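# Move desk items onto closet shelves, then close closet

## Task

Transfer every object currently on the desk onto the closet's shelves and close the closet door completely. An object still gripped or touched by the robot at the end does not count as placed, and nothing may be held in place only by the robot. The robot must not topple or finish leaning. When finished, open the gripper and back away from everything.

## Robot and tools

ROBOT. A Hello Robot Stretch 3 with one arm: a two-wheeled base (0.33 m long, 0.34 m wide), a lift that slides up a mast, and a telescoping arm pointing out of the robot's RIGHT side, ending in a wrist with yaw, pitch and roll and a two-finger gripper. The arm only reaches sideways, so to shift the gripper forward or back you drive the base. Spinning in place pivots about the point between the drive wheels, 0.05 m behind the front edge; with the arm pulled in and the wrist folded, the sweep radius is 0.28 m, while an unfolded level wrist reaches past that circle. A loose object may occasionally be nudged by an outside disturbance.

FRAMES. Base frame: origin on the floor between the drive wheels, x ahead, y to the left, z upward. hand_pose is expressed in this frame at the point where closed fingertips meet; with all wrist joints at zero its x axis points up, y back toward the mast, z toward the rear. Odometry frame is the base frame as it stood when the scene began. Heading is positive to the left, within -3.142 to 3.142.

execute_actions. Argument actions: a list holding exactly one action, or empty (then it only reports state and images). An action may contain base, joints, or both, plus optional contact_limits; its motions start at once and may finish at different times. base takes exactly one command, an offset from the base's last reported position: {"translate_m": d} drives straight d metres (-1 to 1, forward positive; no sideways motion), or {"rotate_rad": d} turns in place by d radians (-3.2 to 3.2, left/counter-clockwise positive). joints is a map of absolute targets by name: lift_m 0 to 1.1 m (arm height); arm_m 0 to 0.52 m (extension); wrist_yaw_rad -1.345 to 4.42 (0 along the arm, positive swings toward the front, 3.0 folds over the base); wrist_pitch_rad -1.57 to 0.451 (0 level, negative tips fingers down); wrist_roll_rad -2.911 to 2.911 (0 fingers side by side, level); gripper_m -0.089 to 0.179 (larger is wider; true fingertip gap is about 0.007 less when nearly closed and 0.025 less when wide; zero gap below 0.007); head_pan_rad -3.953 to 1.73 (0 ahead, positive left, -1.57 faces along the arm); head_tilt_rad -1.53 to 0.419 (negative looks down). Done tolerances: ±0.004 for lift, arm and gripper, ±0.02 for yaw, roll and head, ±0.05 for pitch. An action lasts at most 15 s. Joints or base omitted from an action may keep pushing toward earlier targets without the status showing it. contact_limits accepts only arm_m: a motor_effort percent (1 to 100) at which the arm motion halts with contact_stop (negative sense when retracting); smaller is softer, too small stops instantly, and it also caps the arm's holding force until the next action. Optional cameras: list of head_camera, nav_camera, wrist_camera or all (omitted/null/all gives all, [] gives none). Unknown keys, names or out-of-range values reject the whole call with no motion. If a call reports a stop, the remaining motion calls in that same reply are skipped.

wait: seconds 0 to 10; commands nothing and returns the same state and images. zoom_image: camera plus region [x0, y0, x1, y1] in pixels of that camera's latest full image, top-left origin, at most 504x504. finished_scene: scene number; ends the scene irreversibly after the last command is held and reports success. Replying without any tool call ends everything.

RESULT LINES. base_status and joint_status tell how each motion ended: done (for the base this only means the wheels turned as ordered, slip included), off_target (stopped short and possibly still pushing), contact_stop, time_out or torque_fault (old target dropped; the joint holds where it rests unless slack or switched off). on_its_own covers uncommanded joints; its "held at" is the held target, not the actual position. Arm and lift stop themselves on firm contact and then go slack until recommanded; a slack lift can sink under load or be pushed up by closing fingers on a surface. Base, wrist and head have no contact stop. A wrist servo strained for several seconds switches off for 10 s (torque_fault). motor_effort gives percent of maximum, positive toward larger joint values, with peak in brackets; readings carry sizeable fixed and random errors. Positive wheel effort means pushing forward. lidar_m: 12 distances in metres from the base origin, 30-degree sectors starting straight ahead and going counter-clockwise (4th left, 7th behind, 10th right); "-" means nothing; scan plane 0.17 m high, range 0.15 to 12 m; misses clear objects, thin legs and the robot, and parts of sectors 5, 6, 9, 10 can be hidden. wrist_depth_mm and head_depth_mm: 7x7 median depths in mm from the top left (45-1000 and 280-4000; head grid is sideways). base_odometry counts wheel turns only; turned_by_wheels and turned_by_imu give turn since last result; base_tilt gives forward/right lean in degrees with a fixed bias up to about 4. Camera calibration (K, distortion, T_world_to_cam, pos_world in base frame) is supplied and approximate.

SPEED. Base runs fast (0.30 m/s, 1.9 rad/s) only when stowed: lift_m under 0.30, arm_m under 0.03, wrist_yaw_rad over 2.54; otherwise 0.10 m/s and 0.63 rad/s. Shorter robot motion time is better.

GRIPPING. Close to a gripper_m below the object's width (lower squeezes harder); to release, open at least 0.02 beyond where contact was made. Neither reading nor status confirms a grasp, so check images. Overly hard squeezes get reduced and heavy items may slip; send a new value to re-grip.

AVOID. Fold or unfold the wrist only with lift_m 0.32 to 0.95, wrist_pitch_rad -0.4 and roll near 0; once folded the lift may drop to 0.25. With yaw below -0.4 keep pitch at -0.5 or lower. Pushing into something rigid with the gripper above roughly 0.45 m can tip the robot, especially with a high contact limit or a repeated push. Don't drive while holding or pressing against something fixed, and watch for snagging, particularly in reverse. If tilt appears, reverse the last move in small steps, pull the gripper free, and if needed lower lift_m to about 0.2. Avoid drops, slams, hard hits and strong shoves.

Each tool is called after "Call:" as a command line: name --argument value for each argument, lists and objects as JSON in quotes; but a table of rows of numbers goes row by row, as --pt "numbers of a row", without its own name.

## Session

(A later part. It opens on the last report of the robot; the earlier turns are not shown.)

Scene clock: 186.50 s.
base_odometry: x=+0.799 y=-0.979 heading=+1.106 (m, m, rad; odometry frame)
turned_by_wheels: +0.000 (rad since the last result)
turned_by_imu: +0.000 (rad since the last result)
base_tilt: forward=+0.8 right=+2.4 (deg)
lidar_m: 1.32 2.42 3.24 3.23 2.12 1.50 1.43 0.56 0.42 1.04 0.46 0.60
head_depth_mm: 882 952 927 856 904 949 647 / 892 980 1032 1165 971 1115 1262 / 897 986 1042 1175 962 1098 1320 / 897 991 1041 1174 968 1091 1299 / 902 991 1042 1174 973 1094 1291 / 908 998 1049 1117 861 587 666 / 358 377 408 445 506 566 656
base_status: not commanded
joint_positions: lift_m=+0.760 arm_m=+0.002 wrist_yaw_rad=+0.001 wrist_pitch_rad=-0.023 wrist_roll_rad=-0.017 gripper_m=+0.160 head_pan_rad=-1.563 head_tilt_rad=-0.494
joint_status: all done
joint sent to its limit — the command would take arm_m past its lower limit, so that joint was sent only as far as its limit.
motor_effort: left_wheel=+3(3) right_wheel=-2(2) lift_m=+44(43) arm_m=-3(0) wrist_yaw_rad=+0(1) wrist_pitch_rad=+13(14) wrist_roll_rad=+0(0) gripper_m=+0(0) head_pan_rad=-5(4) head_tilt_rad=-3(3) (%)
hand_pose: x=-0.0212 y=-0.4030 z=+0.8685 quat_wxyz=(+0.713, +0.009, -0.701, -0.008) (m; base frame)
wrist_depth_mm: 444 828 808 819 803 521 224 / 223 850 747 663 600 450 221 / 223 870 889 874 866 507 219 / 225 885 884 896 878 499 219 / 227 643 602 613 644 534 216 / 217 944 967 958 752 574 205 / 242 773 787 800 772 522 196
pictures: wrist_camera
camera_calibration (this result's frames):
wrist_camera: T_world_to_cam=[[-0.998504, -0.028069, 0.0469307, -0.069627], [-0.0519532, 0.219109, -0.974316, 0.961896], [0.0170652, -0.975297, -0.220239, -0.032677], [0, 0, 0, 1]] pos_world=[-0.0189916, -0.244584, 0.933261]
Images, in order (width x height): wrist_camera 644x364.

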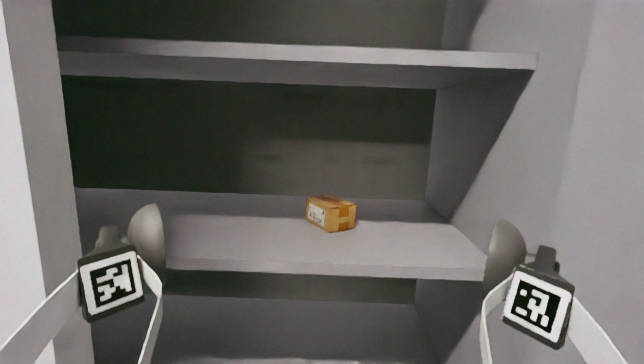

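Call:
execute_actions --actions '[{"base":{"translate_m":-0.12},"joints":{"gripper_m":0.05,"wrist_pitch_rad":-0.4}}]' --cameras '[]'

Call:
execute_actions --actions '[{"joints":{"wrist_yaw_rad":3.0}}]' --cameras '[]'

Call:
execute_actions --actions '[{"base":{"rotate_rad":1.57},"joints":{"lift_m":0.28}}]' --cameras '[]'

Call:
execute_actions --actions '[{"base":{"translate_m":1.0}}]' --cameras '[]'

Call:
execute_actions --actions '[{"base":{"translate_m":1.0}}]' --cameras '[]'

Call:
execute_actions --actions '[{"base":{"translate_m":0.22}}]' --cameras '[]'

Call:
execute_actions --actions '[{"base":{"rotate_rad":1.57}}]' --cameras '[]'

Call:
execute_actions --actions '[{"base":{"translate_m":0.4},"joints":{"lift_m":0.9,"head_tilt_rad":-0.7}}]' --cameras '[]'

Call:
execute_actions --actions '[{"joints":{"wrist_yaw_rad":0,"wrist_pitch_rad":-0.6,"gripper_m":0.12}}]' --cameras '["head_camera","wrist_camera"]'

Scene clock: 189.43 s.
base_odometry: x=+0.745 y=-1.086 heading=+1.107 (m, m, rad; odometry frame)
turned_by_wheels: +0.000 (rad since the last result)
turned_by_imu: +0.000 (rad since the last result)
base_tilt: forward=+0.8 right=+2.4 (deg)
lidar_m: 1.34 2.54 3.38 3.67 1.93 1.38 1.31 1.34 0.38 0.38 0.52 0.61
head_depth_mm: 318 304 327 356 392 453 532 / 887 960 898 472 460 473 525 / 899 992 1039 1173 969 1094 1295 / 901 997 1047 1173 973 1092 1339 / 907 998 1053 1172 969 1088 1298 / 913 1003 1056 1173 968 1088 1296 / 913 1008 1063 1176 970 1127 717
base_status: done
joint_positions: lift_m=+0.760 arm_m=+0.002 wrist_yaw_rad=+0.001 wrist_pitch_rad=-0.413 wrist_roll_rad=-0.017 gripper_m=+0.050 head_pan_rad=-1.563 head_tilt_rad=-0.494
joint_status: all done
motor_effort: left_wheel=+3(4) right_wheel=-2(5) lift_m=+43(43) arm_m=-2(2) wrist_yaw_rad=-1(0) wrist_pitch_rad=+8(11) wrist_roll_rad=+1(1) gripper_m=-1(82) head_pan_rad=-5(4) head_tilt_rad=-3(3) (%)
hand_pose: x=-0.0213 y=-0.3723 z=+0.7734 quat_wxyz=(+0.698, +0.147, -0.686, -0.144) (m; base frame)
wrist_depth_mm: 817 811 797 798 604 119 105 / 566 575 578 598 225 119 115 / 969 973 955 963 221 128 126 / 845 856 866 874 217 140 145 / 712 700 737 706 180 156 169 / - - - - - 177 196 / 383 949 938 955 239 220 226
pictures: none
No camera images: the call's "cameras" was empty. Leave "cameras" out to get every camera's image.

Scene clock: 191.93 s.
base_odometry: x=+0.745 y=-1.086 heading=+1.107 (m, m, rad; odometry frame)
turned_by_wheels: +0.000 (rad since the last result)
turned_by_imu: +0.000 (rad since the last result)
base_tilt: forward=+0.8 right=+2.3 (deg)
lidar_m: 1.34 2.54 3.40 3.66 1.94 1.37 1.31 1.34 0.38 0.38 0.52 0.60
head_depth_mm: 318 305 327 357 392 453 533 / 886 963 895 472 461 471 526 / 898 992 1040 1173 972 1094 1268 / 905 995 1051 1176 970 1093 1294 / 908 998 1052 1170 971 1093 1295 / 912 1005 1056 1171 968 1092 1302 / 914 1006 1064 1175 970 1124 715
base_status: not commanded
joint_positions: lift_m=+0.760 arm_m=+0.002 wrist_yaw_rad=+2.997 wrist_pitch_rad=-0.413 wrist_roll_rad=-0.017 gripper_m=+0.050 head_pan_rad=-1.563 head_tilt_rad=-0.494
joint_status: all done
motor_effort: left_wheel=+3(3) right_wheel=-2(2) lift_m=+43(43) arm_m=-2(2) wrist_yaw_rad=+1(2) wrist_pitch_rad=+8(8) wrist_roll_rad=+1(0) gripper_m=+0(1) head_pan_rad=-4(4) head_tilt_rad=-2(3) (%)
hand_pose: x=+0.0111 y=+0.0753 z=+0.7734 quat_wxyz=(+0.194, +0.694, +0.097, +0.686) (m; base frame)
wrist_depth_mm: - - - - - - - / - - - - - - - / - - - - - - - / - - - - - - - / - - - - - - - / - - - - - - - / 920 946 937 953 967 964 969
pictures: none
No camera images: the call's "cameras" was empty. Leave "cameras" out to get every camera's image.

Scene clock: 197.13 s.
base_odometry: x=+0.745 y=-1.086 heading=+2.676 (m, m, rad; odometry frame)
turned_by_wheels: +1.570 (rad since the last result)
turned_by_imu: +1.561 (rad since the last result)
base_tilt: forward=+0.8 right=+2.3 (deg)
lidar_m: 3.21 1.93 1.37 1.31 1.34 0.38 0.38 0.52 0.60 1.35 2.54 3.39
head_depth_mm: 1273 1258 1301 1283 1257 1242 1210 / 2049 2243 2454 2594 1901 1596 1297 / 2080 2224 2497 2661 2068 1595 1288 / 2050 2267 2454 2677 2080 1592 1291 / 2083 2268 2486 2665 2056 1586 1302 / 2090 2262 2493 2707 2065 1597 1300 / 2113 2295 2514 2703 2048 1587 1297
base_status: done
joint_positions: lift_m=+0.280 arm_m=+0.002 wrist_yaw_rad=+2.998 wrist_pitch_rad=-0.415 wrist_roll_rad=-0.017 gripper_m=+0.050 head_pan_rad=-1.563 head_tilt_rad=-0.494
joint_status: all done
motor_effort: left_wheel=-2(5) right_wheel=+2(6) lift_m=+26(38) arm_m=-2(2) wrist_yaw_rad=+2(3) wrist_pitch_rad=+9(9) wrist_roll_rad=+0(1) gripper_m=-1(0) head_pan_rad=-4(4) head_tilt_rad=-3(3) (%)
hand_pose: x=+0.0110 y=+0.0752 z=+0.2937 quat_wxyz=(+0.194, +0.694, +0.097, +0.686) (m; base frame)
wrist_depth_mm: - - - - - - - / - - - - - - - / 918 935 947 967 979 994 - / 720 724 743 736 755 761 761 / 586 593 - 603 629 610 618 / 495 517 - 526 - 519 518 / - - - - 437 443 445
pictures: none
No camera images: the call's "cameras" was empty. Leave "cameras" out to get every camera's image.

Scene clock: 202.07 s.
base_odometry: x=-0.149 y=-0.638 heading=+2.676 (m, m, rad; odometry frame)
turned_by_wheels: +0.000 (rad since the last result)
turned_by_imu: -0.001 (rad since the last result)
base_tilt: forward=+0.8 right=+2.4 (deg)
lidar_m: 2.22 1.96 1.41 1.35 1.39 1.84 1.38 1.48 1.92 2.42 2.50 2.79
head_depth_mm: 1997 2195 2386 2581 2062 1593 1294 / 2011 2186 2406 2607 2074 1593 1295 / 2024 2207 2431 2574 2064 1601 1296 / 2039 2214 2428 2612 2048 1588 1291 / 2041 2257 2441 2622 2046 1583 1296 / 2055 2242 2460 2644 2056 1589 1297 / 2066 2252 2457 2664 2053 1582 1304
base_status: done
joint_positions: lift_m=+0.280 arm_m=+0.002 wrist_yaw_rad=+2.998 wrist_pitch_rad=-0.415 wrist_roll_rad=-0.017 gripper_m=+0.050 head_pan_rad=-1.563 head_tilt_rad=-0.494
joint_status: not commanded
motor_effort: left_wheel=-1(5) right_wheel=+1(8) lift_m=+26(26) arm_m=-2(2) wrist_yaw_rad=+1(2) wrist_pitch_rad=+9(9) wrist_roll_rad=+1(1) gripper_m=+0(2) head_pan_rad=-4(4) head_tilt_rad=-3(3) (%)
hand_pose: x=+0.0109 y=+0.0752 z=+0.2937 quat_wxyz=(+0.194, +0.694, +0.098, +0.686) (m; base frame)
wrist_depth_mm: - - - - - - - / - - - - - - - / 929 931 952 963 962 995 - / 710 723 726 733 746 761 769 / 587 592 - 609 626 614 615 / 496 516 - 520 - 513 516 / - - - - 439 444 446
pictures: none
No camera images: the call's "cameras" was empty. Leave "cameras" out to get every camera's image.

Scene clock: 207.00 s.
base_odometry: x=-1.042 y=-0.189 heading=+2.676 (m, m, rad; odometry frame)
turned_by_wheels: +0.000 (rad since the last result)
turned_by_imu: -0.001 (rad since the last result)
base_tilt: forward=+0.8 right=+2.3 (deg)
lidar_m: 1.21 1.60 1.44 1.37 1.43 1.90 2.38 2.48 2.51 2.39 2.45 1.74
head_depth_mm: 1993 2159 2339 2578 2074 1594 1298 / 1980 2181 2365 2561 2056 1594 1300 / 2001 2185 2375 2586 2053 1598 1297 / 1992 2185 2388 2611 2050 1587 1300 / 2005 2191 2401 2588 2058 1592 1298 / 2029 2190 2387 2617 2082 1585 1295 / 2036 2211 2429 2574 2056 1586 1289
base_status: done
joint_positions: lift_m=+0.280 arm_m=+0.002 wrist_yaw_rad=+2.998 wrist_pitch_rad=-0.415 wrist_roll_rad=-0.017 gripper_m=+0.050 head_pan_rad=-1.563 head_tilt_rad=-0.494
joint_status: not commanded
motor_effort: left_wheel=-1(6) right_wheel=+2(8) lift_m=+26(26) arm_m=-2(3) wrist_yaw_rad=+1(1) wrist_pitch_rad=+9(9) wrist_roll_rad=+0(0) gripper_m=+0(0) head_pan_rad=-4(4) head_tilt_rad=-4(3) (%)
hand_pose: x=+0.0108 y=+0.0752 z=+0.2936 quat_wxyz=(+0.194, +0.694, +0.098, +0.686) (m; base frame)
wrist_depth_mm: - - - - - - - / - - - - - - - / 922 936 934 952 977 989 - / 718 720 726 742 743 752 768 / 588 589 - 598 631 614 609 / 497 511 - 518 - 512 514 / - - - - 438 441 448
pictures: none
No camera images: the call's "cameras" was empty. Leave "cameras" out to get every camera's image.

Scene clock: 209.20 s.
base_odometry: x=-1.239 y=-0.090 heading=+2.676 (m, m, rad; odometry frame)
turned_by_wheels: +0.000 (rad since the last result)
turned_by_imu: +0.000 (rad since the last result)
base_tilt: forward=+0.8 right=+2.4 (deg)
lidar_m: 0.99 1.47 1.44 1.38 1.42 1.91 2.61 2.69 2.50 2.38 2.13 1.51
head_depth_mm: 1978 2143 2364 2552 2069 1595 1298 / 1984 2149 2339 2591 2059 1604 1301 / 1962 2170 2369 2579 2039 1584 1290 / 1997 2164 2391 2603 2056 1594 1290 / 2003 2174 2412 2609 2066 1588 1289 / 1993 2191 2403 2613 2049 1593 1293 / 2024 2209 2430 2606 2060 1585 1288
base_status: done
joint_positions: lift_m=+0.280 arm_m=+0.002 wrist_yaw_rad=+2.998 wrist_pitch_rad=-0.415 wrist_roll_rad=-0.017 gripper_m=+0.050 head_pan_rad=-1.563 head_tilt_rad=-0.494
joint_status: not commanded
motor_effort: left_wheel=-1(8) right_wheel=+2(8) lift_m=+26(26) arm_m=-2(2) wrist_yaw_rad=+2(1) wrist_pitch_rad=+9(9) wrist_roll_rad=+1(1) gripper_m=+1(1) head_pan_rad=-5(4) head_tilt_rad=-2(2) (%)
hand_pose: x=+0.0108 y=+0.0752 z=+0.2936 quat_wxyz=(+0.194, +0.694, +0.098, +0.686) (m; base frame)
wrist_depth_mm: - - - - - - - / - - - - - - - / 934 908 964 940 963 984 - / 726 726 724 737 738 755 766 / 588 594 - 601 627 614 621 / 497 514 - 525 - 510 520 / - - - - 441 443 444
pictures: none
No camera images: the call's "cameras" was empty. Leave "cameras" out to get every camera's image.

Scene clock: 211.30 s.
base_odometry: x=-1.239 y=-0.090 heading=-2.037 (m, m, rad; odometry frame)
turned_by_wheels: +1.570 (rad since the last result)
turned_by_imu: +1.557 (rad since the last result)
base_tilt: forward=+0.8 right=+2.3 (deg)
lidar_m: 1.38 1.42 1.90 2.61 2.68 2.51 2.38 2.14 1.51 0.99 1.47 1.44
head_depth_mm: 1164 1273 1396 1524 954 1499 1295 / 1174 1280 1397 1296 915 1537 1301 / 1178 1281 1401 1297 920 1438 1296 / 1179 1291 1406 1295 919 1552 1287 / 1185 1296 1415 1287 915 1539 1299 / 1172 1302 1422 1280 912 1546 1289 / 1178 1303 1430 1294 915 1541 1299
base_status: done
joint_positions: lift_m=+0.280 arm_m=+0.002 wrist_yaw_rad=+2.998 wrist_pitch_rad=-0.415 wrist_roll_rad=-0.017 gripper_m=+0.050 head_pan_rad=-1.563 head_tilt_rad=-0.494
joint_status: not commanded
motor_effort: left_wheel=-1(7) right_wheel=+2(9) lift_m=+27(26) arm_m=-2(3) wrist_yaw_rad=+1(2) wrist_pitch_rad=+9(9) wrist_roll_rad=+0(0) gripper_m=+0(0) head_pan_rad=-4(4) head_tilt_rad=-2(3) (%)
hand_pose: x=+0.0108 y=+0.0752 z=+0.2936 quat_wxyz=(+0.194, +0.694, +0.098, +0.686) (m; base frame)
wrist_depth_mm: - - - - - - - / - - - - - - - / 926 924 959 958 986 997 996 / 712 717 732 732 755 750 763 / 585 595 - 603 630 610 612 / 495 517 - 526 - 512 515 / - - - - 440 445 442
pictures: none
No camera images: the call's "cameras" was empty. Leave "cameras" out to get every camera's image.

Scene clock: 217.77 s.
base_odometry: x=-1.419 y=-0.447 heading=-2.037 (m, m, rad; odometry frame)
turned_by_wheels: +0.000 (rad since the last result)
turned_by_imu: -0.001 (rad since the last result)
base_tilt: forward=+0.9 right=+2.2 (deg)
lidar_m: 0.98 1.00 1.36 2.62 2.76 2.92 2.78 2.12 1.10 1.42 1.17 1.02
head_depth_mm: 1160 1303 1249 927 1584 - - / 1168 1303 1263 925 1612 1468 - / 1170 1307 1261 929 1615 1477 - / 1165 1314 1266 933 1626 - - / 1177 1328 1261 932 1628 1416 1119 / 1172 1333 1266 933 1621 1372 1175 / 1182 1337 1272 936 1589 1387 1168
base_status: done
joint_positions: lift_m=+0.900 arm_m=+0.002 wrist_yaw_rad=+2.999 wrist_pitch_rad=-0.415 wrist_roll_rad=-0.017 gripper_m=+0.050 head_pan_rad=-1.563 head_tilt_rad=-0.691
joint_status: all done
motor_effort: left_wheel=-1(8) right_wheel=+2(7) lift_m=+44(46) arm_m=-2(2) wrist_yaw_rad=+2(3) wrist_pitch_rad=+9(9) wrist_roll_rad=+1(1) gripper_m=-1(1) head_pan_rad=-4(4) head_tilt_rad=-5(20) (%)
hand_pose: x=+0.0108 y=+0.0751 z=+0.9129 quat_wxyz=(+0.194, +0.694, +0.098, +0.686) (m; base frame)
wrist_depth_mm: - - - - - - - / - - - - - - - / - - - - - - - / - - - - - - - / - - - - - - - / - - - - - - - / - - - - - - -
pictures: none
No camera images: the call's "cameras" was empty. Leave "cameras" out to get every camera's image.

Scene clock: 220.27 s.
base_odometry: x=-1.419 y=-0.447 heading=-2.037 (m, m, rad; odometry frame)
turned_by_wheels: +0.000 (rad since the last result)
turned_by_imu: +0.000 (rad since the last result)
base_tilt: forward=+0.8 right=+2.3 (deg)
lidar_m: 0.98 1.00 1.35 2.62 2.76 2.93 2.78 2.12 1.11 1.41 1.17 1.02
head_depth_mm: 1159 1300 1252 922 1584 - - / 1162 1302 1261 927 1659 - - / 1166 1309 1262 929 1692 - - / 1172 1316 1266 929 1665 1376 1171 / 1177 1323 1260 931 1615 1383 1169 / 1174 1330 1261 932 1617 1377 1171 / 1181 1337 1272 937 1580 1379 1172
base_status: not commanded
joint_positions: lift_m=+0.900 arm_m=+0.002 wrist_yaw_rad=+0.003 wrist_pitch_rad=-0.611 wrist_roll_rad=-0.017 gripper_m=+0.120 head_pan_rad=-1.563 head_tilt_rad=-0.691
joint_status: all done
motor_effort: left_wheel=-1(1) right_wheel=+3(2) lift_m=+43(44) arm_m=-2(2) wrist_yaw_rad=-2(1) wrist_pitch_rad=+6(8) wrist_roll_rad=+0(1) gripper_m=+1(81) head_pan_rad=-4(4) head_tilt_rad=-4(4) (%)
hand_pose: x=-0.0210 y=-0.3434 z=+0.8717 quat_wxyz=(+0.681, +0.215, -0.668, -0.210) (m; base frame)
wrist_depth_mm: 741 749 760 734 771 770 777 / 578 582 588 595 599 605 605 / 493 501 501 503 486 497 495 / - - - - - - - / - - - - - - - / - - - - - - - / 986 980 983 982 969 980 988
pictures: head_camera (sideways: a quarter turn clockwise sets it upright), wrist_camera
camera_calibration (this result's frames):
head_camera: T_world_to_cam=[[-0.0172082, 0.614455, -0.788764, 1.0455], [0.998631, 0.0495298, 0.0167974, -0.0249801], [0.0493885, -0.787396, -0.614466, 0.754726], [0, 0, 0, 1]] pos_world=[0.00566223, -0.0469072, 1.28883]
wrist_camera: T_world_to_cam=[[-0.99842, -0.0507365, 0.0241476, -0.0558759], [-0.053394, 0.722793, -0.688999, 0.876179], [0.0175037, -0.6892, -0.72436, 0.563793], [0, 0, 0, 1]] pos_world=[-0.0188734, -0.247565, 1.01343]
Images, in order (width x height): head_camera 896x504, wrist_camera 644x364.

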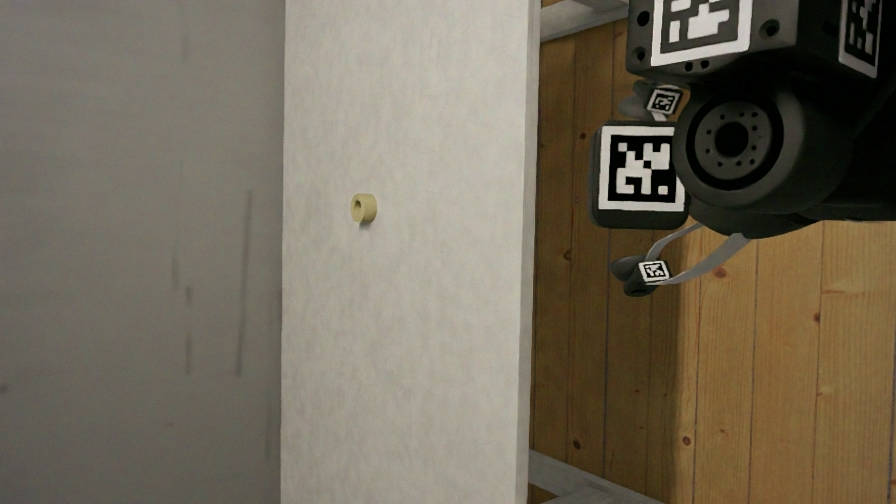

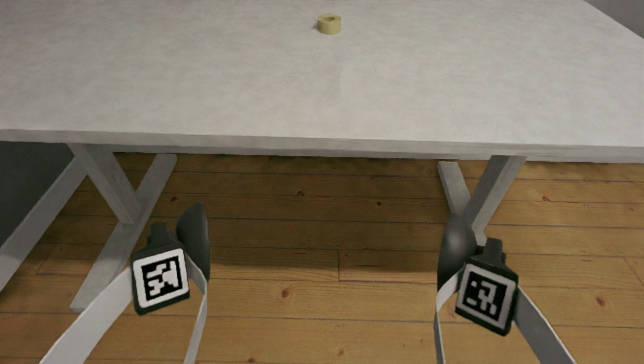

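Call:
execute_actions --actions '[{"base":{"rotate_rad":-1.57}}]' --cameras '[]'

Call:
execute_actions --actions '[{"base":{"translate_m":0.3}}]' --cameras '[]'

Call:
execute_actions --actions '[{"base":{"rotate_rad":1.57},"joints":{"arm_m":0.3}}]' --cameras '["wrist_camera"]'

Scene clock: 223.83 s.
base_odometry: x=-1.419 y=-0.447 heading=+2.676 (m, m, rad; odometry frame)
turned_by_wheels: -1.570 (rad since the last result)
turned_by_imu: -1.562 (rad since the last result)
base_tilt: forward=+0.8 right=+2.5 (deg)
lidar_m: 1.42 1.17 1.02 0.98 1.00 1.35 2.62 2.76 2.93 2.78 2.12 1.11
head_depth_mm: 2322 2607 2807 2096 1693 - - / 2324 2606 2833 2096 1712 - - / 2336 2635 2837 2115 1734 - - / 2330 2647 2823 2084 1716 1373 1170 / 2367 2656 2889 2122 1659 1389 1169 / 2368 2650 2834 2116 1680 1378 1172 / 2352 2660 2898 2118 1665 1382 1175
base_status: done
joint_positions: lift_m=+0.900 arm_m=+0.002 wrist_yaw_rad=+0.002 wrist_pitch_rad=-0.611 wrist_roll_rad=-0.017 gripper_m=+0.120 head_pan_rad=-1.563 head_tilt_rad=-0.691
joint_status: not commanded
motor_effort: left_wheel=+3(7) right_wheel=-2(5) lift_m=+44(44) arm_m=-3(3) wrist_yaw_rad=-2(3) wrist_pitch_rad=+6(6) wrist_roll_rad=+0(0) gripper_m=+0(0) head_pan_rad=-4(4) head_tilt_rad=-4(4) (%)
hand_pose: x=-0.0212 y=-0.3434 z=+0.8716 quat_wxyz=(+0.681, +0.215, -0.668, -0.211) (m; base frame)
wrist_depth_mm: - - - - - - - / - - - - - - - / - - - - - - - / - - - - - - - / - - - - - - - / - - - - - - - / 952 978 984 989 992 993 999
pictures: none
No camera images: the call's "cameras" was empty. Leave "cameras" out to get every camera's image.

Scene clock: 228.13 s.
base_odometry: x=-1.687 y=-0.313 heading=+2.676 (m, m, rad; odometry frame)
turned_by_wheels: +0.000 (rad since the last result)
turned_by_imu: -0.001 (rad since the last result)
base_tilt: forward=+0.8 right=+2.3 (deg)
lidar_m: 1.12 0.99 0.94 0.98 1.02 1.37 2.91 3.07 2.91 2.77 1.66 0.85
head_depth_mm: 2313 2602 2798 2095 1680 - - / 2319 2577 2837 2119 1714 - - / 2335 2639 2785 2106 1736 - - / 2345 2617 2829 2115 1713 1375 1164 / 2348 2615 2818 2110 1663 1371 1172 / 2376 2656 2844 2135 1657 1382 1169 / 2339 2624 2735 2134 1576 1375 1161
base_status: done
joint_positions: lift_m=+0.900 arm_m=+0.002 wrist_yaw_rad=+0.002 wrist_pitch_rad=-0.611 wrist_roll_rad=-0.017 gripper_m=+0.120 head_pan_rad=-1.563 head_tilt_rad=-0.691
joint_status: not commanded
motor_effort: left_wheel=+3(6) right_wheel=-1(3) lift_m=+44(44) arm_m=-2(2) wrist_yaw_rad=-2(2) wrist_pitch_rad=+6(6) wrist_roll_rad=+0(1) gripper_m=+1(1) head_pan_rad=-4(4) head_tilt_rad=-4(4) (%)
hand_pose: x=-0.0212 y=-0.3434 z=+0.8716 quat_wxyz=(+0.681, +0.215, -0.668, -0.211) (m; base frame)
wrist_depth_mm: - - - - - - - / - - - - - - - / 486 - - - - - - / 445 - - - - - - / - - - - - - - / - - - - - - - / 879 955 995 988 - 990 986
pictures: none
No camera images: the call's "cameras" was empty. Leave "cameras" out to get every camera's image.

Scene clock: 231.60 s.
base_odometry: x=-1.687 y=-0.313 heading=-2.037 (m, m, rad; odometry frame)
turned_by_wheels: +1.570 (rad since the last result)
turned_by_imu: +1.562 (rad since the last result)
base_tilt: forward=+0.8 right=+2.5 (deg)
lidar_m: 0.98 1.02 1.37 2.92 3.08 2.91 2.77 1.67 0.85 1.12 0.98 0.94
head_depth_mm: 903 1014 1089 - 720 603 1163 / 907 1015 - 861 733 606 1170 / 912 1019 1121 859 735 607 1170 / 912 1032 1149 927 735 608 1166 / 917 1032 1147 930 737 608 1170 / 918 1034 1147 934 737 624 1169 / 920 1039 1150 931 737 625 1168
base_status: done
joint_positions: lift_m=+0.900 arm_m=+0.300 wrist_yaw_rad=+0.001 wrist_pitch_rad=-0.612 wrist_roll_rad=-0.017 gripper_m=+0.120 head_pan_rad=-1.563 head_tilt_rad=-0.691
joint_status: all done
motor_effort: left_wheel=-1(6) right_wheel=+2(6) lift_m=+43(43) arm_m=+2(2) wrist_yaw_rad=-1(1) wrist_pitch_rad=+7(7) wrist_roll_rad=+1(0) gripper_m=+1(2) head_pan_rad=-4(4) head_tilt_rad=-5(5) (%)
hand_pose: x=-0.0213 y=-0.6407 z=+0.8715 quat_wxyz=(+0.680, +0.215, -0.668, -0.211) (m; base frame)
wrist_depth_mm: 565 564 560 557 556 550 546 / 574 580 589 589 589 587 588 / 472 479 481 484 485 485 494 / 403 406 406 410 411 413 415 / 349 360 355 355 358 358 359 / 309 - 311 303 313 322 316 / 283 278 280 280 281 275 284
pictures: wrist_camera
camera_calibration (this result's frames):
wrist_camera: T_world_to_cam=[[-0.998495, -0.0492685, 0.0241084, -0.0702726], [-0.0523177, 0.723435, -0.688407, 1.09083], [0.0164759, -0.688632, -0.724924, 0.359647], [0, 0, 0, 1]] pos_world=[-0.0190228, -0.54494, 1.01334]
Images, in order (width x height): wrist_camera 644x364.

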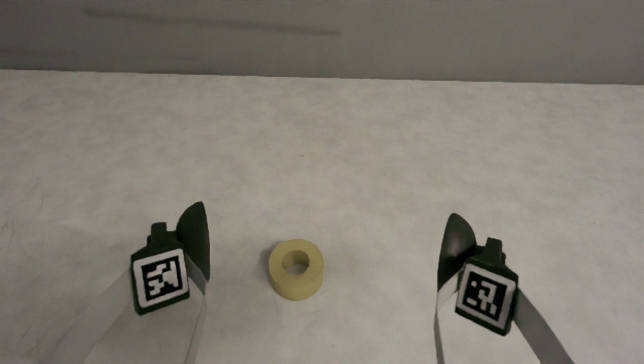

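Call:
execute_actions --actions '[{"base":{"translate_m":0.027},"joints":{"arm_m":0.37,"lift_m":0.8}}]' --cameras '[]'

Call:
execute_actions --actions '[{"joints":{"lift_m":0.752}}]' --cameras '[]'

Call:
execute_actions --actions '[{"joints":{"gripper_m":0.0}}]' --cameras '[]'

Call:
execute_actions --actions '[{"joints":{"lift_m":0.9,"arm_m":0.0}}]' --cameras '["wrist_camera"]'

Scene clock: 233.53 s.
base_odometry: x=-1.699 y=-0.337 heading=-2.037 (m, m, rad; odometry frame)
turned_by_wheels: +0.000 (rad since the last result)
turned_by_imu: +0.000 (rad since the last result)
base_tilt: forward=+0.8 right=+2.4 (deg)
lidar_m: 0.95 0.99 1.34 2.93 3.08 2.94 2.79 1.66 0.87 1.12 0.94 0.92
head_depth_mm: 900 1008 1133 963 - - 1143 / 906 1017 1140 - 733 606 1168 / 908 1024 1143 - 732 606 1172 / 913 1029 1146 929 735 607 1174 / 915 1032 1143 933 737 607 1168 / 920 1033 1150 931 735 610 1171 / 923 1035 1156 929 738 625 1173
base_status: done
joint_positions: lift_m=+0.800 arm_m=+0.370 wrist_yaw_rad=+0.001 wrist_pitch_rad=-0.612 wrist_roll_rad=-0.017 gripper_m=+0.120 head_pan_rad=-1.563 head_tilt_rad=-0.691
joint_status: all done
motor_effort: left_wheel=-1(4) right_wheel=+2(6) lift_m=+26(41) arm_m=+2(5) wrist_yaw_rad=-1(0) wrist_pitch_rad=+7(7) wrist_roll_rad=+0(0) gripper_m=+1(0) head_pan_rad=-4(4) head_tilt_rad=-4(4) (%)
hand_pose: x=-0.0213 y=-0.7106 z=+0.7721 quat_wxyz=(+0.680, +0.215, -0.668, -0.211) (m; base frame)
wrist_depth_mm: 471 470 469 476 474 470 474 / 376 378 381 387 389 390 392 / 312 314 315 317 317 320 321 / 264 265 267 268 269 270 270 / 231 237 232 232 233 235 236 / 204 - 205 183 206 213 208 / 186 183 184 177 185 182 186
pictures: none
No camera images: the call's "cameras" was empty. Leave "cameras" out to get every camera's image.

Scene clock: 234.87 s.
base_odometry: x=-1.699 y=-0.337 heading=-2.037 (m, m, rad; odometry frame)
turned_by_wheels: +0.000 (rad since the last result)
turned_by_imu: +0.000 (rad since the last result)
base_tilt: forward=+0.8 right=+2.3 (deg)
lidar_m: 0.95 0.99 1.34 2.92 3.09 2.94 2.80 1.66 0.87 1.12 0.94 0.92
head_depth_mm: 903 1013 1135 959 765 - - / 903 1019 1136 - 733 605 1166 / 911 1022 1141 - 736 606 1170 / 912 1025 1150 930 738 608 1169 / 915 1033 1147 934 735 607 1178 / 920 1033 1149 934 738 625 1168 / 923 1040 1148 931 739 625 1170
base_status: not commanded
joint_positions: lift_m=+0.761 arm_m=+0.370 wrist_yaw_rad=+0.001 wrist_pitch_rad=-0.589 wrist_roll_rad=-0.017 gripper_m=+0.120 head_pan_rad=-1.563 head_tilt_rad=-0.692
joint_status: lift_m contact_stop (moved -0.039 of -0.048)
on_its_own: lift_m is slack since a contact_stop, until your next command for it (your +0.752 is given up)
motor_effort: left_wheel=-2(2) right_wheel=+3(3) lift_m=+33(34) arm_m=+2(2) wrist_yaw_rad=-1(1) wrist_pitch_rad=-6(12) wrist_roll_rad=+0(0) gripper_m=-1(1) head_pan_rad=-4(4) head_tilt_rad=-5(5) (%)
hand_pose: x=-0.0214 y=-0.7143 z=+0.7375 quat_wxyz=(+0.683, +0.208, -0.670, -0.204) (m; base frame)
wrist_depth_mm: 417 421 427 435 434 436 458 / 323 325 329 333 331 333 337 / 263 265 266 269 268 271 272 / 222 223 223 225 226 227 227 / 191 197 193 167 195 201 196 / 169 173 170 143 171 174 172 / - 151 151 150 152 150 153
pictures: none
No camera images: the call's "cameras" was empty. Leave "cameras" out to get every camera's image.

not run: a stop came earlier in this reply.

not run: a stop came earlier in this reply.

Call:
execute_actions --actions '[{"joints":{"gripper_m":0.0}}]' --cameras '[]'

Call:
execute_actions --actions '[{"joints":{"lift_m":0.9,"arm_m":0.0}}]' --cameras '["wrist_camera"]'

Scene clock: 236.63 s.
base_odometry: x=-1.699 y=-0.337 heading=-2.037 (m, m, rad; odometry frame)
turned_by_wheels: +0.000 (rad since the last result)
turned_by_imu: +0.000 (rad since the last result)
base_tilt: forward=+0.9 right=+2.4 (deg)
lidar_m: 0.95 0.99 1.34 2.93 3.08 2.94 2.80 1.66 0.87 1.11 0.94 0.92
head_depth_mm: 903 1011 1133 961 765 - - / 906 1017 1133 - 733 608 1167 / 908 1023 1139 - 733 605 1172 / 918 1023 1146 928 737 605 1170 / 918 1030 1150 932 734 608 1171 / 918 1035 1151 929 736 623 1170 / 926 1038 1150 931 737 624 1166
base_status: not commanded
joint_positions: lift_m=+0.762 arm_m=+0.370 wrist_yaw_rad=-0.001 wrist_pitch_rad=-0.574 wrist_roll_rad=-0.017 gripper_m=+0.001 head_pan_rad=-1.563 head_tilt_rad=-0.692
joint_status: all done
on_its_own: lift_m is slack since a contact_stop, until your next command for it (your +0.752 is given up)
motor_effort: left_wheel=-1(2) right_wheel=+3(4) lift_m=+35(35) arm_m=+2(2) wrist_yaw_rad=+1(2) wrist_pitch_rad=-15(16) wrist_roll_rad=+0(1) gripper_m=-23(97) head_pan_rad=-4(4) head_tilt_rad=-4(4) (%)
hand_pose: x=-0.0218 y=-0.7168 z=+0.7409 quat_wxyz=(+0.684, +0.202, -0.672, -0.199) (m; base frame)
wrist_depth_mm: 436 440 450 460 453 458 453 / 334 337 339 341 345 346 349 / 270 270 272 274 276 279 279 / 225 227 229 230 231 231 233 / 194 195 201 164 203 199 200 / 171 171 164 148 165 174 175 / 152 152 153 145 154 155 155
pictures: none
No camera images: the call's "cameras" was empty. Leave "cameras" out to get every camera's image.

Scene clock: 240.53 s.
base_odometry: x=-1.699 y=-0.337 heading=-2.037 (m, m, rad; odometry frame)
turned_by_wheels: +0.000 (rad since the last result)
turned_by_imu: +0.000 (rad since the last result)
base_tilt: forward=+0.7 right=+2.4 (deg)
lidar_m: 0.95 0.99 1.34 2.93 3.07 2.94 2.79 1.66 0.87 1.11 0.94 0.92
head_depth_mm: 904 1015 1134 924 742 - - / 908 1015 1132 925 745 - - / 910 1021 1145 925 769 - - / 914 1027 1145 930 746 608 1169 / 918 1026 1142 929 735 608 1172 / 923 1033 1150 931 736 623 1170 / 924 1034 1149 937 736 625 1169
base_status: not commanded
joint_positions: lift_m=+0.900 arm_m=+0.002 wrist_yaw_rad=-0.001 wrist_pitch_rad=-0.614 wrist_roll_rad=-0.017 gripper_m=+0.007 head_pan_rad=-1.563 head_tilt_rad=-0.692
joint_status: all done
joint sent to its limit — the command would take arm_m past its lower limit, so that joint was sent only as far as its limit.
on_its_own: gripper_m is held at +0.006, not at your +0.000, by its stall guard, which is not easing now
motor_effort: left_wheel=-1(1) right_wheel=+2(2) lift_m=+44(49) arm_m=-2(4) wrist_yaw_rad=+2(0) wrist_pitch_rad=+8(15) wrist_roll_rad=+1(0) gripper_m=-19(21) head_pan_rad=-4(5) head_tilt_rad=-4(3) (%)
hand_pose: x=-0.0218 y=-0.3428 z=+0.8710 quat_wxyz=(+0.680, +0.215, -0.668, -0.213) (m; base frame)
wrist_depth_mm: 735 740 741 759 751 757 776 / 575 579 587 583 587 593 595 / 475 479 483 482 485 484 494 / 402 406 407 410 412 412 415 / 352 353 363 164 367 357 356 / 310 311 299 147 300 315 317 / 280 279 280 145 282 281 285
pictures: wrist_camera
camera_calibration (this result's frames):
wrist_camera: T_world_to_cam=[[-0.998599, -0.0471623, 0.0239743, -0.0551734], [-0.0507411, 0.725456, -0.686395, 0.873921], [0.0149797, -0.68665, -0.726834, 0.566667], [0, 0, 0, 1]] pos_world=[-0.0192409, -0.247492, 1.01305]
Images, in order (width x height): wrist_camera 644x364.

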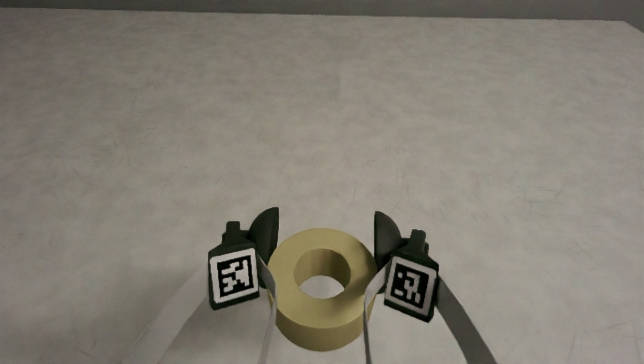

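Call:
execute_actions --actions '[{"joints":{"wrist_yaw_rad":3.0,"wrist_pitch_rad":-0.4}}]' --cameras '[]'

Call:
execute_actions --actions '[{"joints":{"lift_m":0.28}}]' --cameras '[]'

Call:
execute_actions --actions '[{"base":{"translate_m":-0.427}}]' --cameras '[]'

Call:
execute_actions --actions '[{"base":{"rotate_rad":1.57}}]' --cameras '[]'

Call:
execute_actions --actions '[{"base":{"translate_m":1.0}}]' --cameras '[]'

Call:
execute_actions --actions '[{"base":{"translate_m":1.0}}]' --cameras '[]'

Call:
execute_actions --actions '[{"base":{"translate_m":0.52}}]' --cameras '[]'

Call:
execute_actions --actions '[{"base":{"rotate_rad":1.57},"joints":{"lift_m":0.76,"head_tilt_rad":-0.5}}]' --cameras '["head_camera"]'

Scene clock: 243.27 s.
base_odometry: x=-1.699 y=-0.337 heading=-2.037 (m, m, rad; odometry frame)
turned_by_wheels: +0.000 (rad since the last result)
turned_by_imu: +0.000 (rad since the last result)
base_tilt: forward=+1.0 right=+2.2 (deg)
lidar_m: 0.95 0.99 1.34 2.92 3.08 2.94 2.79 1.66 0.87 1.11 0.94 0.92
head_depth_mm: 901 1011 1138 924 742 - - / 908 1019 1142 926 734 636 - / 910 1025 1135 922 733 644 - / 914 1027 1138 926 735 - - / 916 1030 1139 931 736 624 1122 / 920 1037 1153 928 736 623 1174 / 921 1034 1148 930 737 625 1172
base_status: not commanded
joint_positions: lift_m=+0.900 arm_m=+0.002 wrist_yaw_rad=+2.997 wrist_pitch_rad=-0.423 wrist_roll_rad=-0.017 gripper_m=+0.007 head_pan_rad=-1.563 head_tilt_rad=-0.692
joint_status: all done
on_its_own: gripper_m is held at +0.006, not at your +0.000, by its stall guard, which is not easing now
motor_effort: left_wheel=+0(1) right_wheel=+2(2) lift_m=+44(44) arm_m=-2(2) wrist_yaw_rad=+3(4) wrist_pitch_rad=+14(13) wrist_roll_rad=+0(1) gripper_m=-19(19) head_pan_rad=-4(4) head_tilt_rad=-4(4) (%)
hand_pose: x=+0.0109 y=+0.0741 z=+0.9112 quat_wxyz=(+0.197, +0.694, +0.100, +0.685) (m; base frame)
wrist_depth_mm: - - - - - - - / - - - - - - - / - - - - - - - / - - - - - - - / - - - 164 - - - / - - - 147 - - - / - - - 145 - - -
pictures: none
No camera images: the call's "cameras" was empty. Leave "cameras" out to get every camera's image.

Scene clock: 249.73 s.
base_odometry: x=-1.699 y=-0.337 heading=-2.037 (m, m, rad; odometry frame)
turned_by_wheels: +0.000 (rad since the last result)
turned_by_imu: -0.001 (rad since the last result)
base_tilt: forward=+0.8 right=+2.4 (deg)
lidar_m: 0.95 0.99 1.34 2.92 3.08 2.95 2.80 1.66 0.87 1.11 0.94 0.92
head_depth_mm: 904 1011 1135 924 731 604 1163 / 906 1022 1138 922 734 608 1163 / 909 1019 1143 927 732 607 1165 / 916 1024 1141 929 734 608 1168 / 916 1022 1147 930 734 608 1174 / 917 1037 1147 932 735 624 1171 / 926 1040 1145 931 737 624 1176
base_status: not commanded
joint_positions: lift_m=+0.280 arm_m=+0.002 wrist_yaw_rad=+2.998 wrist_pitch_rad=-0.423 wrist_roll_rad=-0.017 gripper_m=+0.007 head_pan_rad=-1.563 head_tilt_rad=-0.692
joint_status: all done
on_its_own: gripper_m is held at +0.006, not at your +0.000, by its stall guard, which is not easing now
motor_effort: left_wheel=+0(0) right_wheel=+2(2) lift_m=+26(36) arm_m=-2(2) wrist_yaw_rad=+2(3) wrist_pitch_rad=+13(13) wrist_roll_rad=+1(0) gripper_m=-19(20) head_pan_rad=-4(4) head_tilt_rad=-5(4) (%)
hand_pose: x=+0.0109 y=+0.0742 z=+0.2920 quat_wxyz=(+0.197, +0.694, +0.100, +0.685) (m; base frame)
wrist_depth_mm: - - - - - - - / - - - - - - - / 916 911 939 937 958 959 951 / 703 710 715 729 734 745 747 / 582 585 - 165 622 605 604 / 492 512 - 144 474 506 510 / - - - 137 441 443 443
pictures: none
No camera images: the call's "cameras" was empty. Leave "cameras" out to get every camera's image.

Scene clock: 252.93 s.
base_odometry: x=-1.507 y=+0.045 heading=-2.037 (m, m, rad; odometry frame)
turned_by_wheels: +0.000 (rad since the last result)
turned_by_imu: +0.000 (rad since the last result)
base_tilt: forward=+0.8 right=+2.3 (deg)
lidar_m: 1.38 1.43 1.92 2.91 3.01 2.49 2.36 1.69 1.20 0.69 1.16 1.27
head_depth_mm: 920 1029 1172 999 731 621 1166 / 926 1038 1135 926 733 621 1165 / 923 1042 1142 927 735 622 1162 / 929 1048 1142 924 734 621 1173 / 933 1051 1151 927 736 624 1169 / 933 1058 1149 934 737 623 1173 / 938 1057 1158 933 735 640 1172
base_status: done
joint_positions: lift_m=+0.280 arm_m=+0.002 wrist_yaw_rad=+2.998 wrist_pitch_rad=-0.423 wrist_roll_rad=-0.017 gripper_m=+0.007 head_pan_rad=-1.563 head_tilt_rad=-0.692
joint_status: not commanded
on_its_own: gripper_m is held at +0.006, not at your +0.000, by its stall guard, which is not easing now
motor_effort: left_wheel=+0(8) right_wheel=+1(5) lift_m=+26(26) arm_m=-3(2) wrist_yaw_rad=+3(2) wrist_pitch_rad=+13(13) wrist_roll_rad=+1(1) gripper_m=-19(18) head_pan_rad=-4(4) head_tilt_rad=-4(4) (%)
hand_pose: x=+0.0107 y=+0.0742 z=+0.2920 quat_wxyz=(+0.197, +0.694, +0.100, +0.685) (m; base frame)
wrist_depth_mm: - - - - - - - / - - - - - - - / 910 908 925 929 952 970 - / 712 716 730 729 725 742 750 / 580 582 - 165 622 606 610 / 491 508 - 144 474 509 511 / - - - 137 437 443 444
pictures: none
No camera images: the call's "cameras" was empty. Leave "cameras" out to get every camera's image.

Scene clock: 255.13 s.
base_odometry: x=-1.507 y=+0.045 heading=-0.467 (m, m, rad; odometry frame)
turned_by_wheels: +1.570 (rad since the last result)
turned_by_imu: +1.557 (rad since the last result)
base_tilt: forward=+0.8 right=+2.4 (deg)
lidar_m: 2.90 3.00 2.50 2.36 1.70 1.19 0.69 1.16 1.27 1.38 1.43 1.91
head_depth_mm: 1155 1301 1403 1723 1614 1366 1161 / 1160 1305 1487 1726 1655 1377 1167 / 1148 1306 1482 1746 1672 1376 1170 / 1149 1266 1468 1712 1674 1377 1172 / 1156 1301 1483 1733 1660 1372 1165 / 1158 1299 1494 1722 1672 1379 1171 / 1163 1301 1497 1733 1666 1378 1172
base_status: done
joint_positions: lift_m=+0.280 arm_m=+0.002 wrist_yaw_rad=+2.998 wrist_pitch_rad=-0.423 wrist_roll_rad=-0.017 gripper_m=+0.007 head_pan_rad=-1.563 head_tilt_rad=-0.692
joint_status: not commanded
on_its_own: gripper_m is held at +0.006, not at your +0.000, by its stall guard, which is not easing now
motor_effort: left_wheel=-1(8) right_wheel=+2(10) lift_m=+26(26) arm_m=-2(2) wrist_yaw_rad=+2(2) wrist_pitch_rad=+13(13) wrist_roll_rad=+1(0) gripper_m=-20(20) head_pan_rad=-4(4) head_tilt_rad=-4(3) (%)
hand_pose: x=+0.0107 y=+0.0742 z=+0.2920 quat_wxyz=(+0.197, +0.694, +0.100, +0.685) (m; base frame)
wrist_depth_mm: - - - - - - - / - - - - - - - / 909 912 940 934 954 966 964 / 708 716 726 724 734 748 755 / 581 582 - 165 631 599 607 / 492 510 - 144 474 506 515 / - - - 138 436 443 446
pictures: none
No camera images: the call's "cameras" was empty. Leave "cameras" out to get every camera's image.

Scene clock: 260.07 s.
base_odometry: x=-0.614 y=-0.406 heading=-0.468 (m, m, rad; odometry frame)
turned_by_wheels: +0.000 (rad since the last result)
turned_by_imu: -0.001 (rad since the last result)
base_tilt: forward=+0.8 right=+2.4 (deg)
lidar_m: 1.90 2.01 2.55 2.41 2.48 2.25 1.69 1.98 1.41 1.35 1.40 1.84
head_depth_mm: 1094 1231 1403 1636 1656 1370 1162 / 1101 1234 1415 1644 1656 1376 1167 / 1122 1262 1438 1677 1661 1372 1165 / 1121 1267 1445 1673 1660 1378 1165 / 1129 1273 1446 1688 1666 1378 1165 / 1128 1275 1458 1701 1654 1376 1167 / 1134 1270 1463 1702 1675 1380 1171
base_status: done
joint_positions: lift_m=+0.280 arm_m=+0.002 wrist_yaw_rad=+2.998 wrist_pitch_rad=-0.422 wrist_roll_rad=-0.017 gripper_m=+0.007 head_pan_rad=-1.563 head_tilt_rad=-0.692
joint_status: not commanded
on_its_own: gripper_m is held at +0.006, not at your +0.000, by its stall guard, which is not easing now
motor_effort: left_wheel=-1(5) right_wheel=+1(7) lift_m=+26(26) arm_m=-2(2) wrist_yaw_rad=+2(1) wrist_pitch_rad=+13(13) wrist_roll_rad=+0(1) gripper_m=-19(20) head_pan_rad=-4(4) head_tilt_rad=-3(4) (%)
hand_pose: x=+0.0107 y=+0.0742 z=+0.2920 quat_wxyz=(+0.197, +0.694, +0.100, +0.685) (m; base frame)
wrist_depth_mm: - - - - - - - / - - - - - - - / 902 905 936 942 968 970 971 / 706 711 731 727 738 746 753 / 583 585 - 164 625 599 613 / 495 506 - 145 475 509 513 / - - - 137 437 442 444
pictures: none
No camera images: the call's "cameras" was empty. Leave "cameras" out to get every camera's image.

Scene clock: 265.00 s.
base_odometry: x=+0.278 y=-0.857 heading=-0.468 (m, m, rad; odometry frame)
turned_by_wheels: +0.000 (rad since the last result)
turned_by_imu: -0.001 (rad since the last result)
base_tilt: forward=+0.9 right=+2.3 (deg)
lidar_m: 0.90 1.00 1.24 2.47 2.53 3.32 2.69 1.94 1.38 1.31 1.35 0.95
head_depth_mm: 1066 1199 1370 1599 1647 1370 1164 / 1071 1204 1379 1599 1662 1372 1169 / 1067 1203 1381 1612 1672 1365 1165 / 1079 1211 1389 1612 1664 1377 1170 / 1081 1210 1385 1614 1667 1366 1171 / 1079 1214 1389 1627 1667 1378 1171 / 1089 1230 1396 1617 1686 1379 1173
base_status: done
joint_positions: lift_m=+0.280 arm_m=+0.002 wrist_yaw_rad=+2.998 wrist_pitch_rad=-0.422 wrist_roll_rad=-0.017 gripper_m=+0.007 head_pan_rad=-1.563 head_tilt_rad=-0.692
joint_status: not commanded
on_its_own: gripper_m is held at +0.006, not at your +0.000, by its stall guard, which is not easing now
motor_effort: left_wheel=-1(5) right_wheel=+1(7) lift_m=+27(27) arm_m=-2(2) wrist_yaw_rad=+2(1) wrist_pitch_rad=+13(13) wrist_roll_rad=+0(0) gripper_m=-20(21) head_pan_rad=-4(4) head_tilt_rad=-4(4) (%)
hand_pose: x=+0.0107 y=+0.0742 z=+0.2920 quat_wxyz=(+0.197, +0.694, +0.100, +0.685) (m; base frame)
wrist_depth_mm: - - - - - - 980 / - - - - - - 981 / 894 916 946 954 954 972 918 / 702 708 723 727 731 747 750 / 585 584 - 165 620 602 602 / 498 513 - 144 475 506 513 / - - - 137 438 439 442
pictures: none
No camera images: the call's "cameras" was empty. Leave "cameras" out to get every camera's image.

Scene clock: 268.40 s.
base_odometry: x=+0.742 y=-1.091 heading=-0.468 (m, m, rad; odometry frame)
turned_by_wheels: +0.000 (rad since the last result)
turned_by_imu: -0.001 (rad since the last result)
base_tilt: forward=+0.8 right=+2.3 (deg)
lidar_m: 0.37 0.53 0.60 1.30 2.55 3.38 3.23 1.92 1.35 1.28 1.31 0.39
head_depth_mm: 1042 1168 1334 1567 1659 1367 1167 / 1045 1182 1346 1558 1659 1375 1165 / 1057 1184 1354 1574 1665 1377 1171 / 1059 1188 1360 1571 1664 1371 1172 / 1060 1188 1368 1585 1663 1382 1172 / 1064 1196 1366 1599 1665 1371 1167 / 1065 1199 1366 1596 1674 1384 1173
base_status: done
joint_positions: lift_m=+0.280 arm_m=+0.002 wrist_yaw_rad=+2.998 wrist_pitch_rad=-0.422 wrist_roll_rad=-0.017 gripper_m=+0.007 head_pan_rad=-1.563 head_tilt_rad=-0.692
joint_status: not commanded
on_its_own: gripper_m is held at +0.006, not at your +0.000, by its stall guard, which is not easing now
motor_effort: left_wheel=-1(5) right_wheel=+2(9) lift_m=+26(26) arm_m=-2(2) wrist_yaw_rad=+1(2) wrist_pitch_rad=+13(13) wrist_roll_rad=+1(1) gripper_m=-20(19) head_pan_rad=-4(4) head_tilt_rad=-4(4) (%)
hand_pose: x=+0.0107 y=+0.0742 z=+0.2920 quat_wxyz=(+0.197, +0.694, +0.100, +0.685) (m; base frame)
wrist_depth_mm: - - - - 968 653 471 / - - - - 998 661 477 / 893 913 934 932 903 664 478 / 711 711 728 726 727 682 510 / 582 582 - 164 625 602 571 / 494 518 - 144 478 509 512 / - - - 138 438 440 442
pictures: none
No camera images: the call's "cameras" was empty. Leave "cameras" out to get every camera's image.

Scene clock: 273.60 s.
base_odometry: x=+0.742 y=-1.091 heading=+1.102 (m, m, rad; odometry frame)
turned_by_wheels: +1.570 (rad since the last result)
turned_by_imu: +1.560 (rad since the last result)
base_tilt: forward=+0.8 right=+2.4 (deg)
lidar_m: 1.29 2.56 3.41 3.23 1.92 1.35 1.28 1.32 0.39 0.37 0.53 0.60
head_depth_mm: - 293 322 361 409 474 549 / 341 337 338 369 407 455 540 / 900 995 1020 1092 917 1054 671 / 902 993 1020 1141 954 1111 1283 / 907 1000 1020 1154 965 1117 1286 / 911 1004 1018 1143 992 1111 1284 / 908 1004 1022 1147 996 1114 1250
base_status: done
joint_positions: lift_m=+0.760 arm_m=+0.002 wrist_yaw_rad=+2.998 wrist_pitch_rad=-0.422 wrist_roll_rad=-0.017 gripper_m=+0.007 head_pan_rad=-1.563 head_tilt_rad=-0.507
joint_status: all done
on_its_own: gripper_m is held at +0.006, not at your +0.000, by its stall guard, which is not easing now
motor_effort: left_wheel=-1(9) right_wheel=+3(7) lift_m=+44(47) arm_m=-2(2) wrist_yaw_rad=+1(1) wrist_pitch_rad=+13(13) wrist_roll_rad=+0(1) gripper_m=-20(19) head_pan_rad=-4(4) head_tilt_rad=+4(25) (%)
hand_pose: x=+0.0107 y=+0.0743 z=+0.7714 quat_wxyz=(+0.197, +0.694, +0.100, +0.685) (m; base frame)
wrist_depth_mm: - - - - - - - / - - - - - - - / - - - - - - - / - - - - - - - / - - - 165 - - - / - - - 147 - - - / 939 937 935 145 935 965 976
pictures: head_camera (sideways: a quarter turn clockwise sets it upright)
camera_calibration (this result's frames):
head_camera: T_world_to_cam=[[-0.0160159, 0.459606, -0.887979, 1.17486], [0.998617, 0.051823, 0.00881141, -0.0145862], [0.0500675, -0.88661, -0.4598, 0.553493], [0, 0, 0, 1]] pos_world=[0.00567055, -0.0484843, 1.29788]
Images, in order (width x height): head_camera 896x504.

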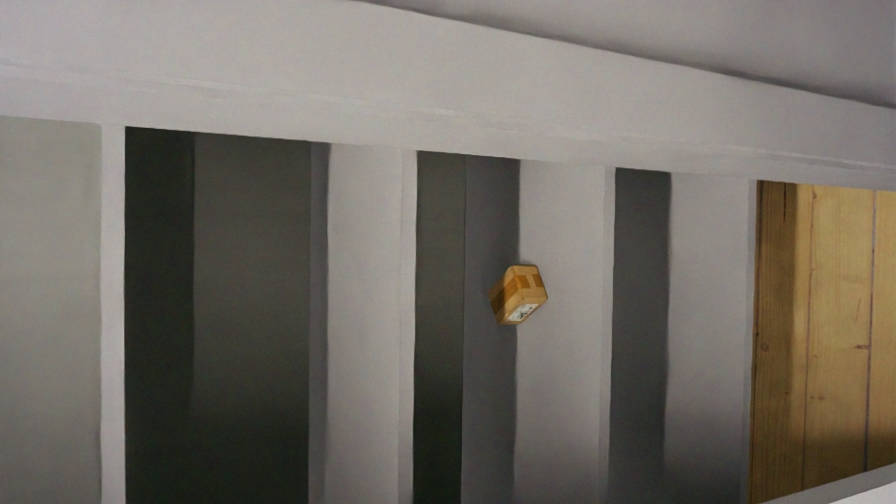

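Call:
execute_actions --actions '[{"base":{"translate_m":0.06}}]' --cameras '[]'

Call:
execute_actions --actions '[{"joints":{"wrist_yaw_rad":0,"wrist_pitch_rad":0}}]' --cameras '[]'

Call:
execute_actions --actions '[{"base":{"translate_m":0.17}}]' --cameras '[]'

Call:
execute_actions --actions '[{"joints":{"arm_m":0.5,"lift_m":0.68}}]' --cameras '["wrist_camera","head_camera"]'

Scene clock: 275.80 s.
base_odometry: x=+0.770 y=-1.038 heading=+1.102 (m, m, rad; odometry frame)
turned_by_wheels: +0.000 (rad since the last result)
turned_by_imu: +0.000 (rad since the last result)
base_tilt: forward=+0.8 right=+2.4 (deg)
lidar_m: 1.29 2.49 3.30 3.24 2.01 1.42 1.34 1.38 0.39 0.41 0.50 0.60
head_depth_mm: 703 402 399 395 410 452 531 / 895 972 933 968 916 599 589 / 897 989 1026 1152 953 1116 1284 / 900 991 1021 1149 956 1115 1282 / 901 997 1019 1153 950 1118 1281 / 902 993 1018 1149 995 1117 1282 / 905 1001 1023 1150 955 618 687
base_status: done
joint_positions: lift_m=+0.760 arm_m=+0.002 wrist_yaw_rad=+2.998 wrist_pitch_rad=-0.422 wrist_roll_rad=-0.017 gripper_m=+0.007 head_pan_rad=-1.563 head_tilt_rad=-0.507
joint_status: not commanded
on_its_own: gripper_m is held at +0.006, not at your +0.000, by its stall guard, which is not easing now
motor_effort: left_wheel=-1(4) right_wheel=+2(7) lift_m=+44(44) arm_m=-2(2) wrist_yaw_rad=+1(2) wrist_pitch_rad=+13(13) wrist_roll_rad=+1(1) gripper_m=-19(21) head_pan_rad=-4(4) head_tilt_rad=+4(4) (%)
hand_pose: x=+0.0107 y=+0.0743 z=+0.7714 quat_wxyz=(+0.197, +0.694, +0.100, +0.685) (m; base frame)
wrist_depth_mm: - - - - - - - / - - - - - - - / - - - - - - - / - - - - - - - / - - - 164 - - - / - - - 148 - - - / 942 938 922 145 944 972 965
pictures: none
No camera images: the call's "cameras" was empty. Leave "cameras" out to get every camera's image.

Scene clock: 278.30 s.
base_odometry: x=+0.770 y=-1.038 heading=+1.102 (m, m, rad; odometry frame)
turned_by_wheels: +0.000 (rad since the last result)
turned_by_imu: +0.000 (rad since the last result)
base_tilt: forward=+0.8 right=+2.3 (deg)
lidar_m: 1.29 2.50 3.31 3.22 2.02 1.42 1.34 1.38 0.39 0.41 0.50 0.59
head_depth_mm: 703 401 398 396 410 452 531 / 894 973 936 970 917 595 587 / 894 993 1017 1148 956 1101 1323 / 898 992 1021 1147 956 1135 1285 / 905 999 1021 1148 951 1115 1285 / 906 999 1017 1147 992 1118 1291 / 908 1002 1016 1150 951 617 686
base_status: not commanded
joint_positions: lift_m=+0.760 arm_m=+0.002 wrist_yaw_rad=+0.003 wrist_pitch_rad=-0.027 wrist_roll_rad=-0.017 gripper_m=+0.007 head_pan_rad=-1.563 head_tilt_rad=-0.507
joint_status: all done
on_its_own: gripper_m is held at +0.006, not at your +0.000, by its stall guard, which is not easing now
motor_effort: left_wheel=-1(2) right_wheel=+2(2) lift_m=+44(44) arm_m=-3(2) wrist_yaw_rad=-2(1) wrist_pitch_rad=+16(17) wrist_roll_rad=+1(1) gripper_m=-20(21) head_pan_rad=-4(4) head_tilt_rad=+4(4) (%)
hand_pose: x=-0.0208 y=-0.4028 z=+0.8674 quat_wxyz=(+0.713, +0.011, -0.701, -0.009) (m; base frame)
wrist_depth_mm: 811 812 813 813 712 170 119 / 842 838 792 702 535 168 118 / 874 880 877 880 675 166 122 / 885 894 891 897 660 165 125 / 565 585 645 164 252 162 128 / 956 953 915 147 224 161 133 / 765 776 781 145 633 155 138
pictures: none
No camera images: the call's "cameras" was empty. Leave "cameras" out to get every camera's image.

Scene clock: 281.63 s.
base_odometry: x=+0.846 y=-0.886 heading=+1.102 (m, m, rad; odometry frame)
turned_by_wheels: +0.000 (rad since the last result)
turned_by_imu: -0.001 (rad since the last result)
base_tilt: forward=+0.9 right=+2.3 (deg)
lidar_m: 1.25 2.32 3.06 3.22 2.27 1.60 1.51 0.55 0.47 0.44 0.44 0.58
head_depth_mm: 886 977 1023 1097 952 1049 1177 / 885 978 1020 1147 954 1085 1280 / 890 980 1018 1146 957 1097 1320 / 891 987 1021 1151 953 1115 1283 / 875 394 405 450 505 567 662 / 328 358 394 437 492 559 650 / 329 359 396 439 493 562 657
base_status: done
joint_positions: lift_m=+0.760 arm_m=+0.002 wrist_yaw_rad=+0.002 wrist_pitch_rad=-0.027 wrist_roll_rad=-0.017 gripper_m=+0.007 head_pan_rad=-1.563 head_tilt_rad=-0.507
joint_status: not commanded
on_its_own: gripper_m is held at +0.006, not at your +0.000, by its stall guard, which is not easing now
motor_effort: left_wheel=-1(3) right_wheel=+2(6) lift_m=+44(44) arm_m=-2(3) wrist_yaw_rad=-2(2) wrist_pitch_rad=+16(16) wrist_roll_rad=+1(0) gripper_m=-20(20) head_pan_rad=-4(4) head_tilt_rad=+4(4) (%)
hand_pose: x=-0.0209 y=-0.4028 z=+0.8674 quat_wxyz=(+0.713, +0.011, -0.701, -0.009) (m; base frame)
wrist_depth_mm: 178 187 799 799 791 670 441 / 181 183 789 704 632 568 435 / 187 188 859 870 863 649 435 / 193 195 874 887 884 641 432 / 199 202 640 165 681 594 428 / 207 208 906 147 506 558 427 / 215 215 767 145 819 579 423
pictures: none
No camera images: the call's "cameras" was empty. Leave "cameras" out to get every camera's image.

Scene clock: 286.47 s.
base_odometry: x=+0.846 y=-0.886 heading=+1.102 (m, m, rad; odometry frame)
turned_by_wheels: +0.000 (rad since the last result)
turned_by_imu: +0.000 (rad since the last result)
base_tilt: forward=+0.8 right=+2.4 (deg)
lidar_m: 1.25 2.32 3.07 3.23 2.27 1.59 1.51 0.56 0.47 0.44 0.44 0.58
head_depth_mm: 881 976 1024 1090 956 1083 1035 / 890 979 1021 1151 997 1081 1275 / 889 984 1018 1176 - 1078 1280 / 894 983 1021 1145 955 1085 1283 / 874 393 404 449 505 567 661 / 328 357 394 437 491 560 651 / 329 359 395 438 493 560 655
base_status: not commanded
joint_positions: lift_m=+0.680 arm_m=+0.500 wrist_yaw_rad=+0.001 wrist_pitch_rad=-0.026 wrist_roll_rad=-0.017 gripper_m=+0.007 head_pan_rad=-1.563 head_tilt_rad=-0.507
joint_status: all done
on_its_own: gripper_m is held at +0.006, not at your +0.000, by its stall guard, which is not easing now
motor_effort: left_wheel=-1(1) right_wheel=+1(2) lift_m=+26(41) arm_m=+2(2) wrist_yaw_rad=-1(2) wrist_pitch_rad=+15(15) wrist_roll_rad=+1(0) gripper_m=-18(19) head_pan_rad=-4(4) head_tilt_rad=+3(4) (%)
hand_pose: x=-0.0211 y=-0.9002 z=+0.7884 quat_wxyz=(+0.713, +0.010, -0.701, -0.009) (m; base frame)
wrist_depth_mm: 341 341 341 340 343 345 345 / 352 351 354 355 353 353 354 / 363 365 362 364 365 366 364 / 377 374 379 376 378 377 375 / 358 363 386 164 386 386 386 / 259 264 240 147 165 286 290 / 202 205 207 145 150 141 221
pictures: head_camera (sideways: a quarter turn clockwise sets it upright), wrist_camera
camera_calibration (this result's frames):
head_camera: T_world_to_cam=[[-0.0160159, 0.459605, -0.887979, 1.17486], [0.998617, 0.051823, 0.0088114, -0.0145862], [0.0500675, -0.88661, -0.4598, 0.553493], [0, 0, 0, 1]] pos_world=[0.00567055, -0.0484843, 1.29788]
wrist_camera: T_world_to_cam=[[-0.998496, -0.0284297, 0.0468703, -0.0800462], [-0.0520248, 0.221977, -0.973663, 0.994875], [0.0172768, -0.974637, -0.223122, -0.532445], [0, 0, 0, 1]] pos_world=[-0.0189687, -0.742056, 0.853625]
Images, in order (width x height): head_camera 896x504, wrist_camera 644x364.

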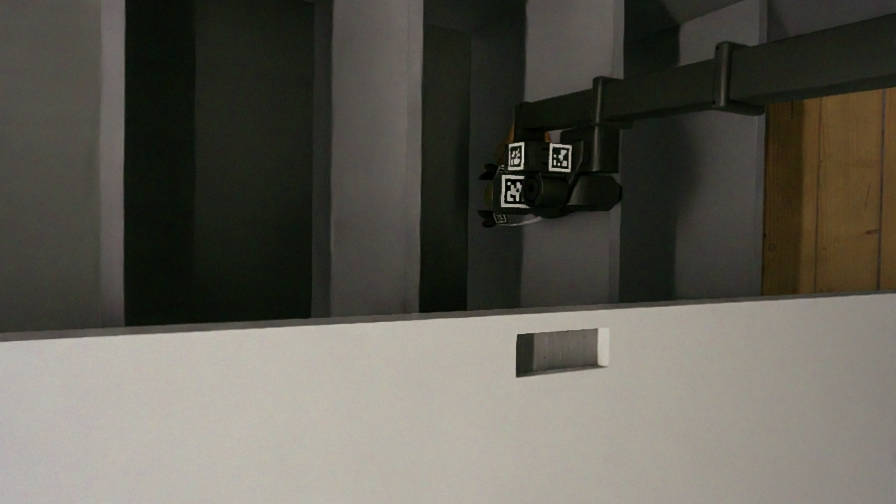

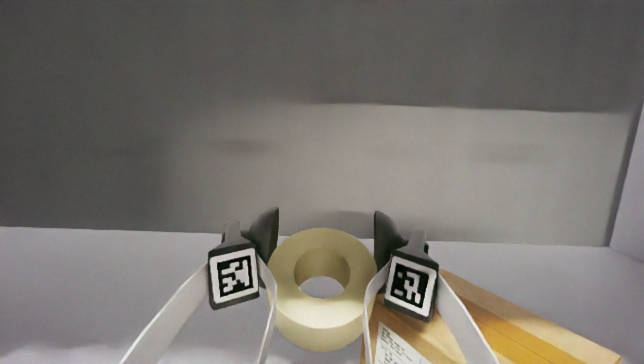

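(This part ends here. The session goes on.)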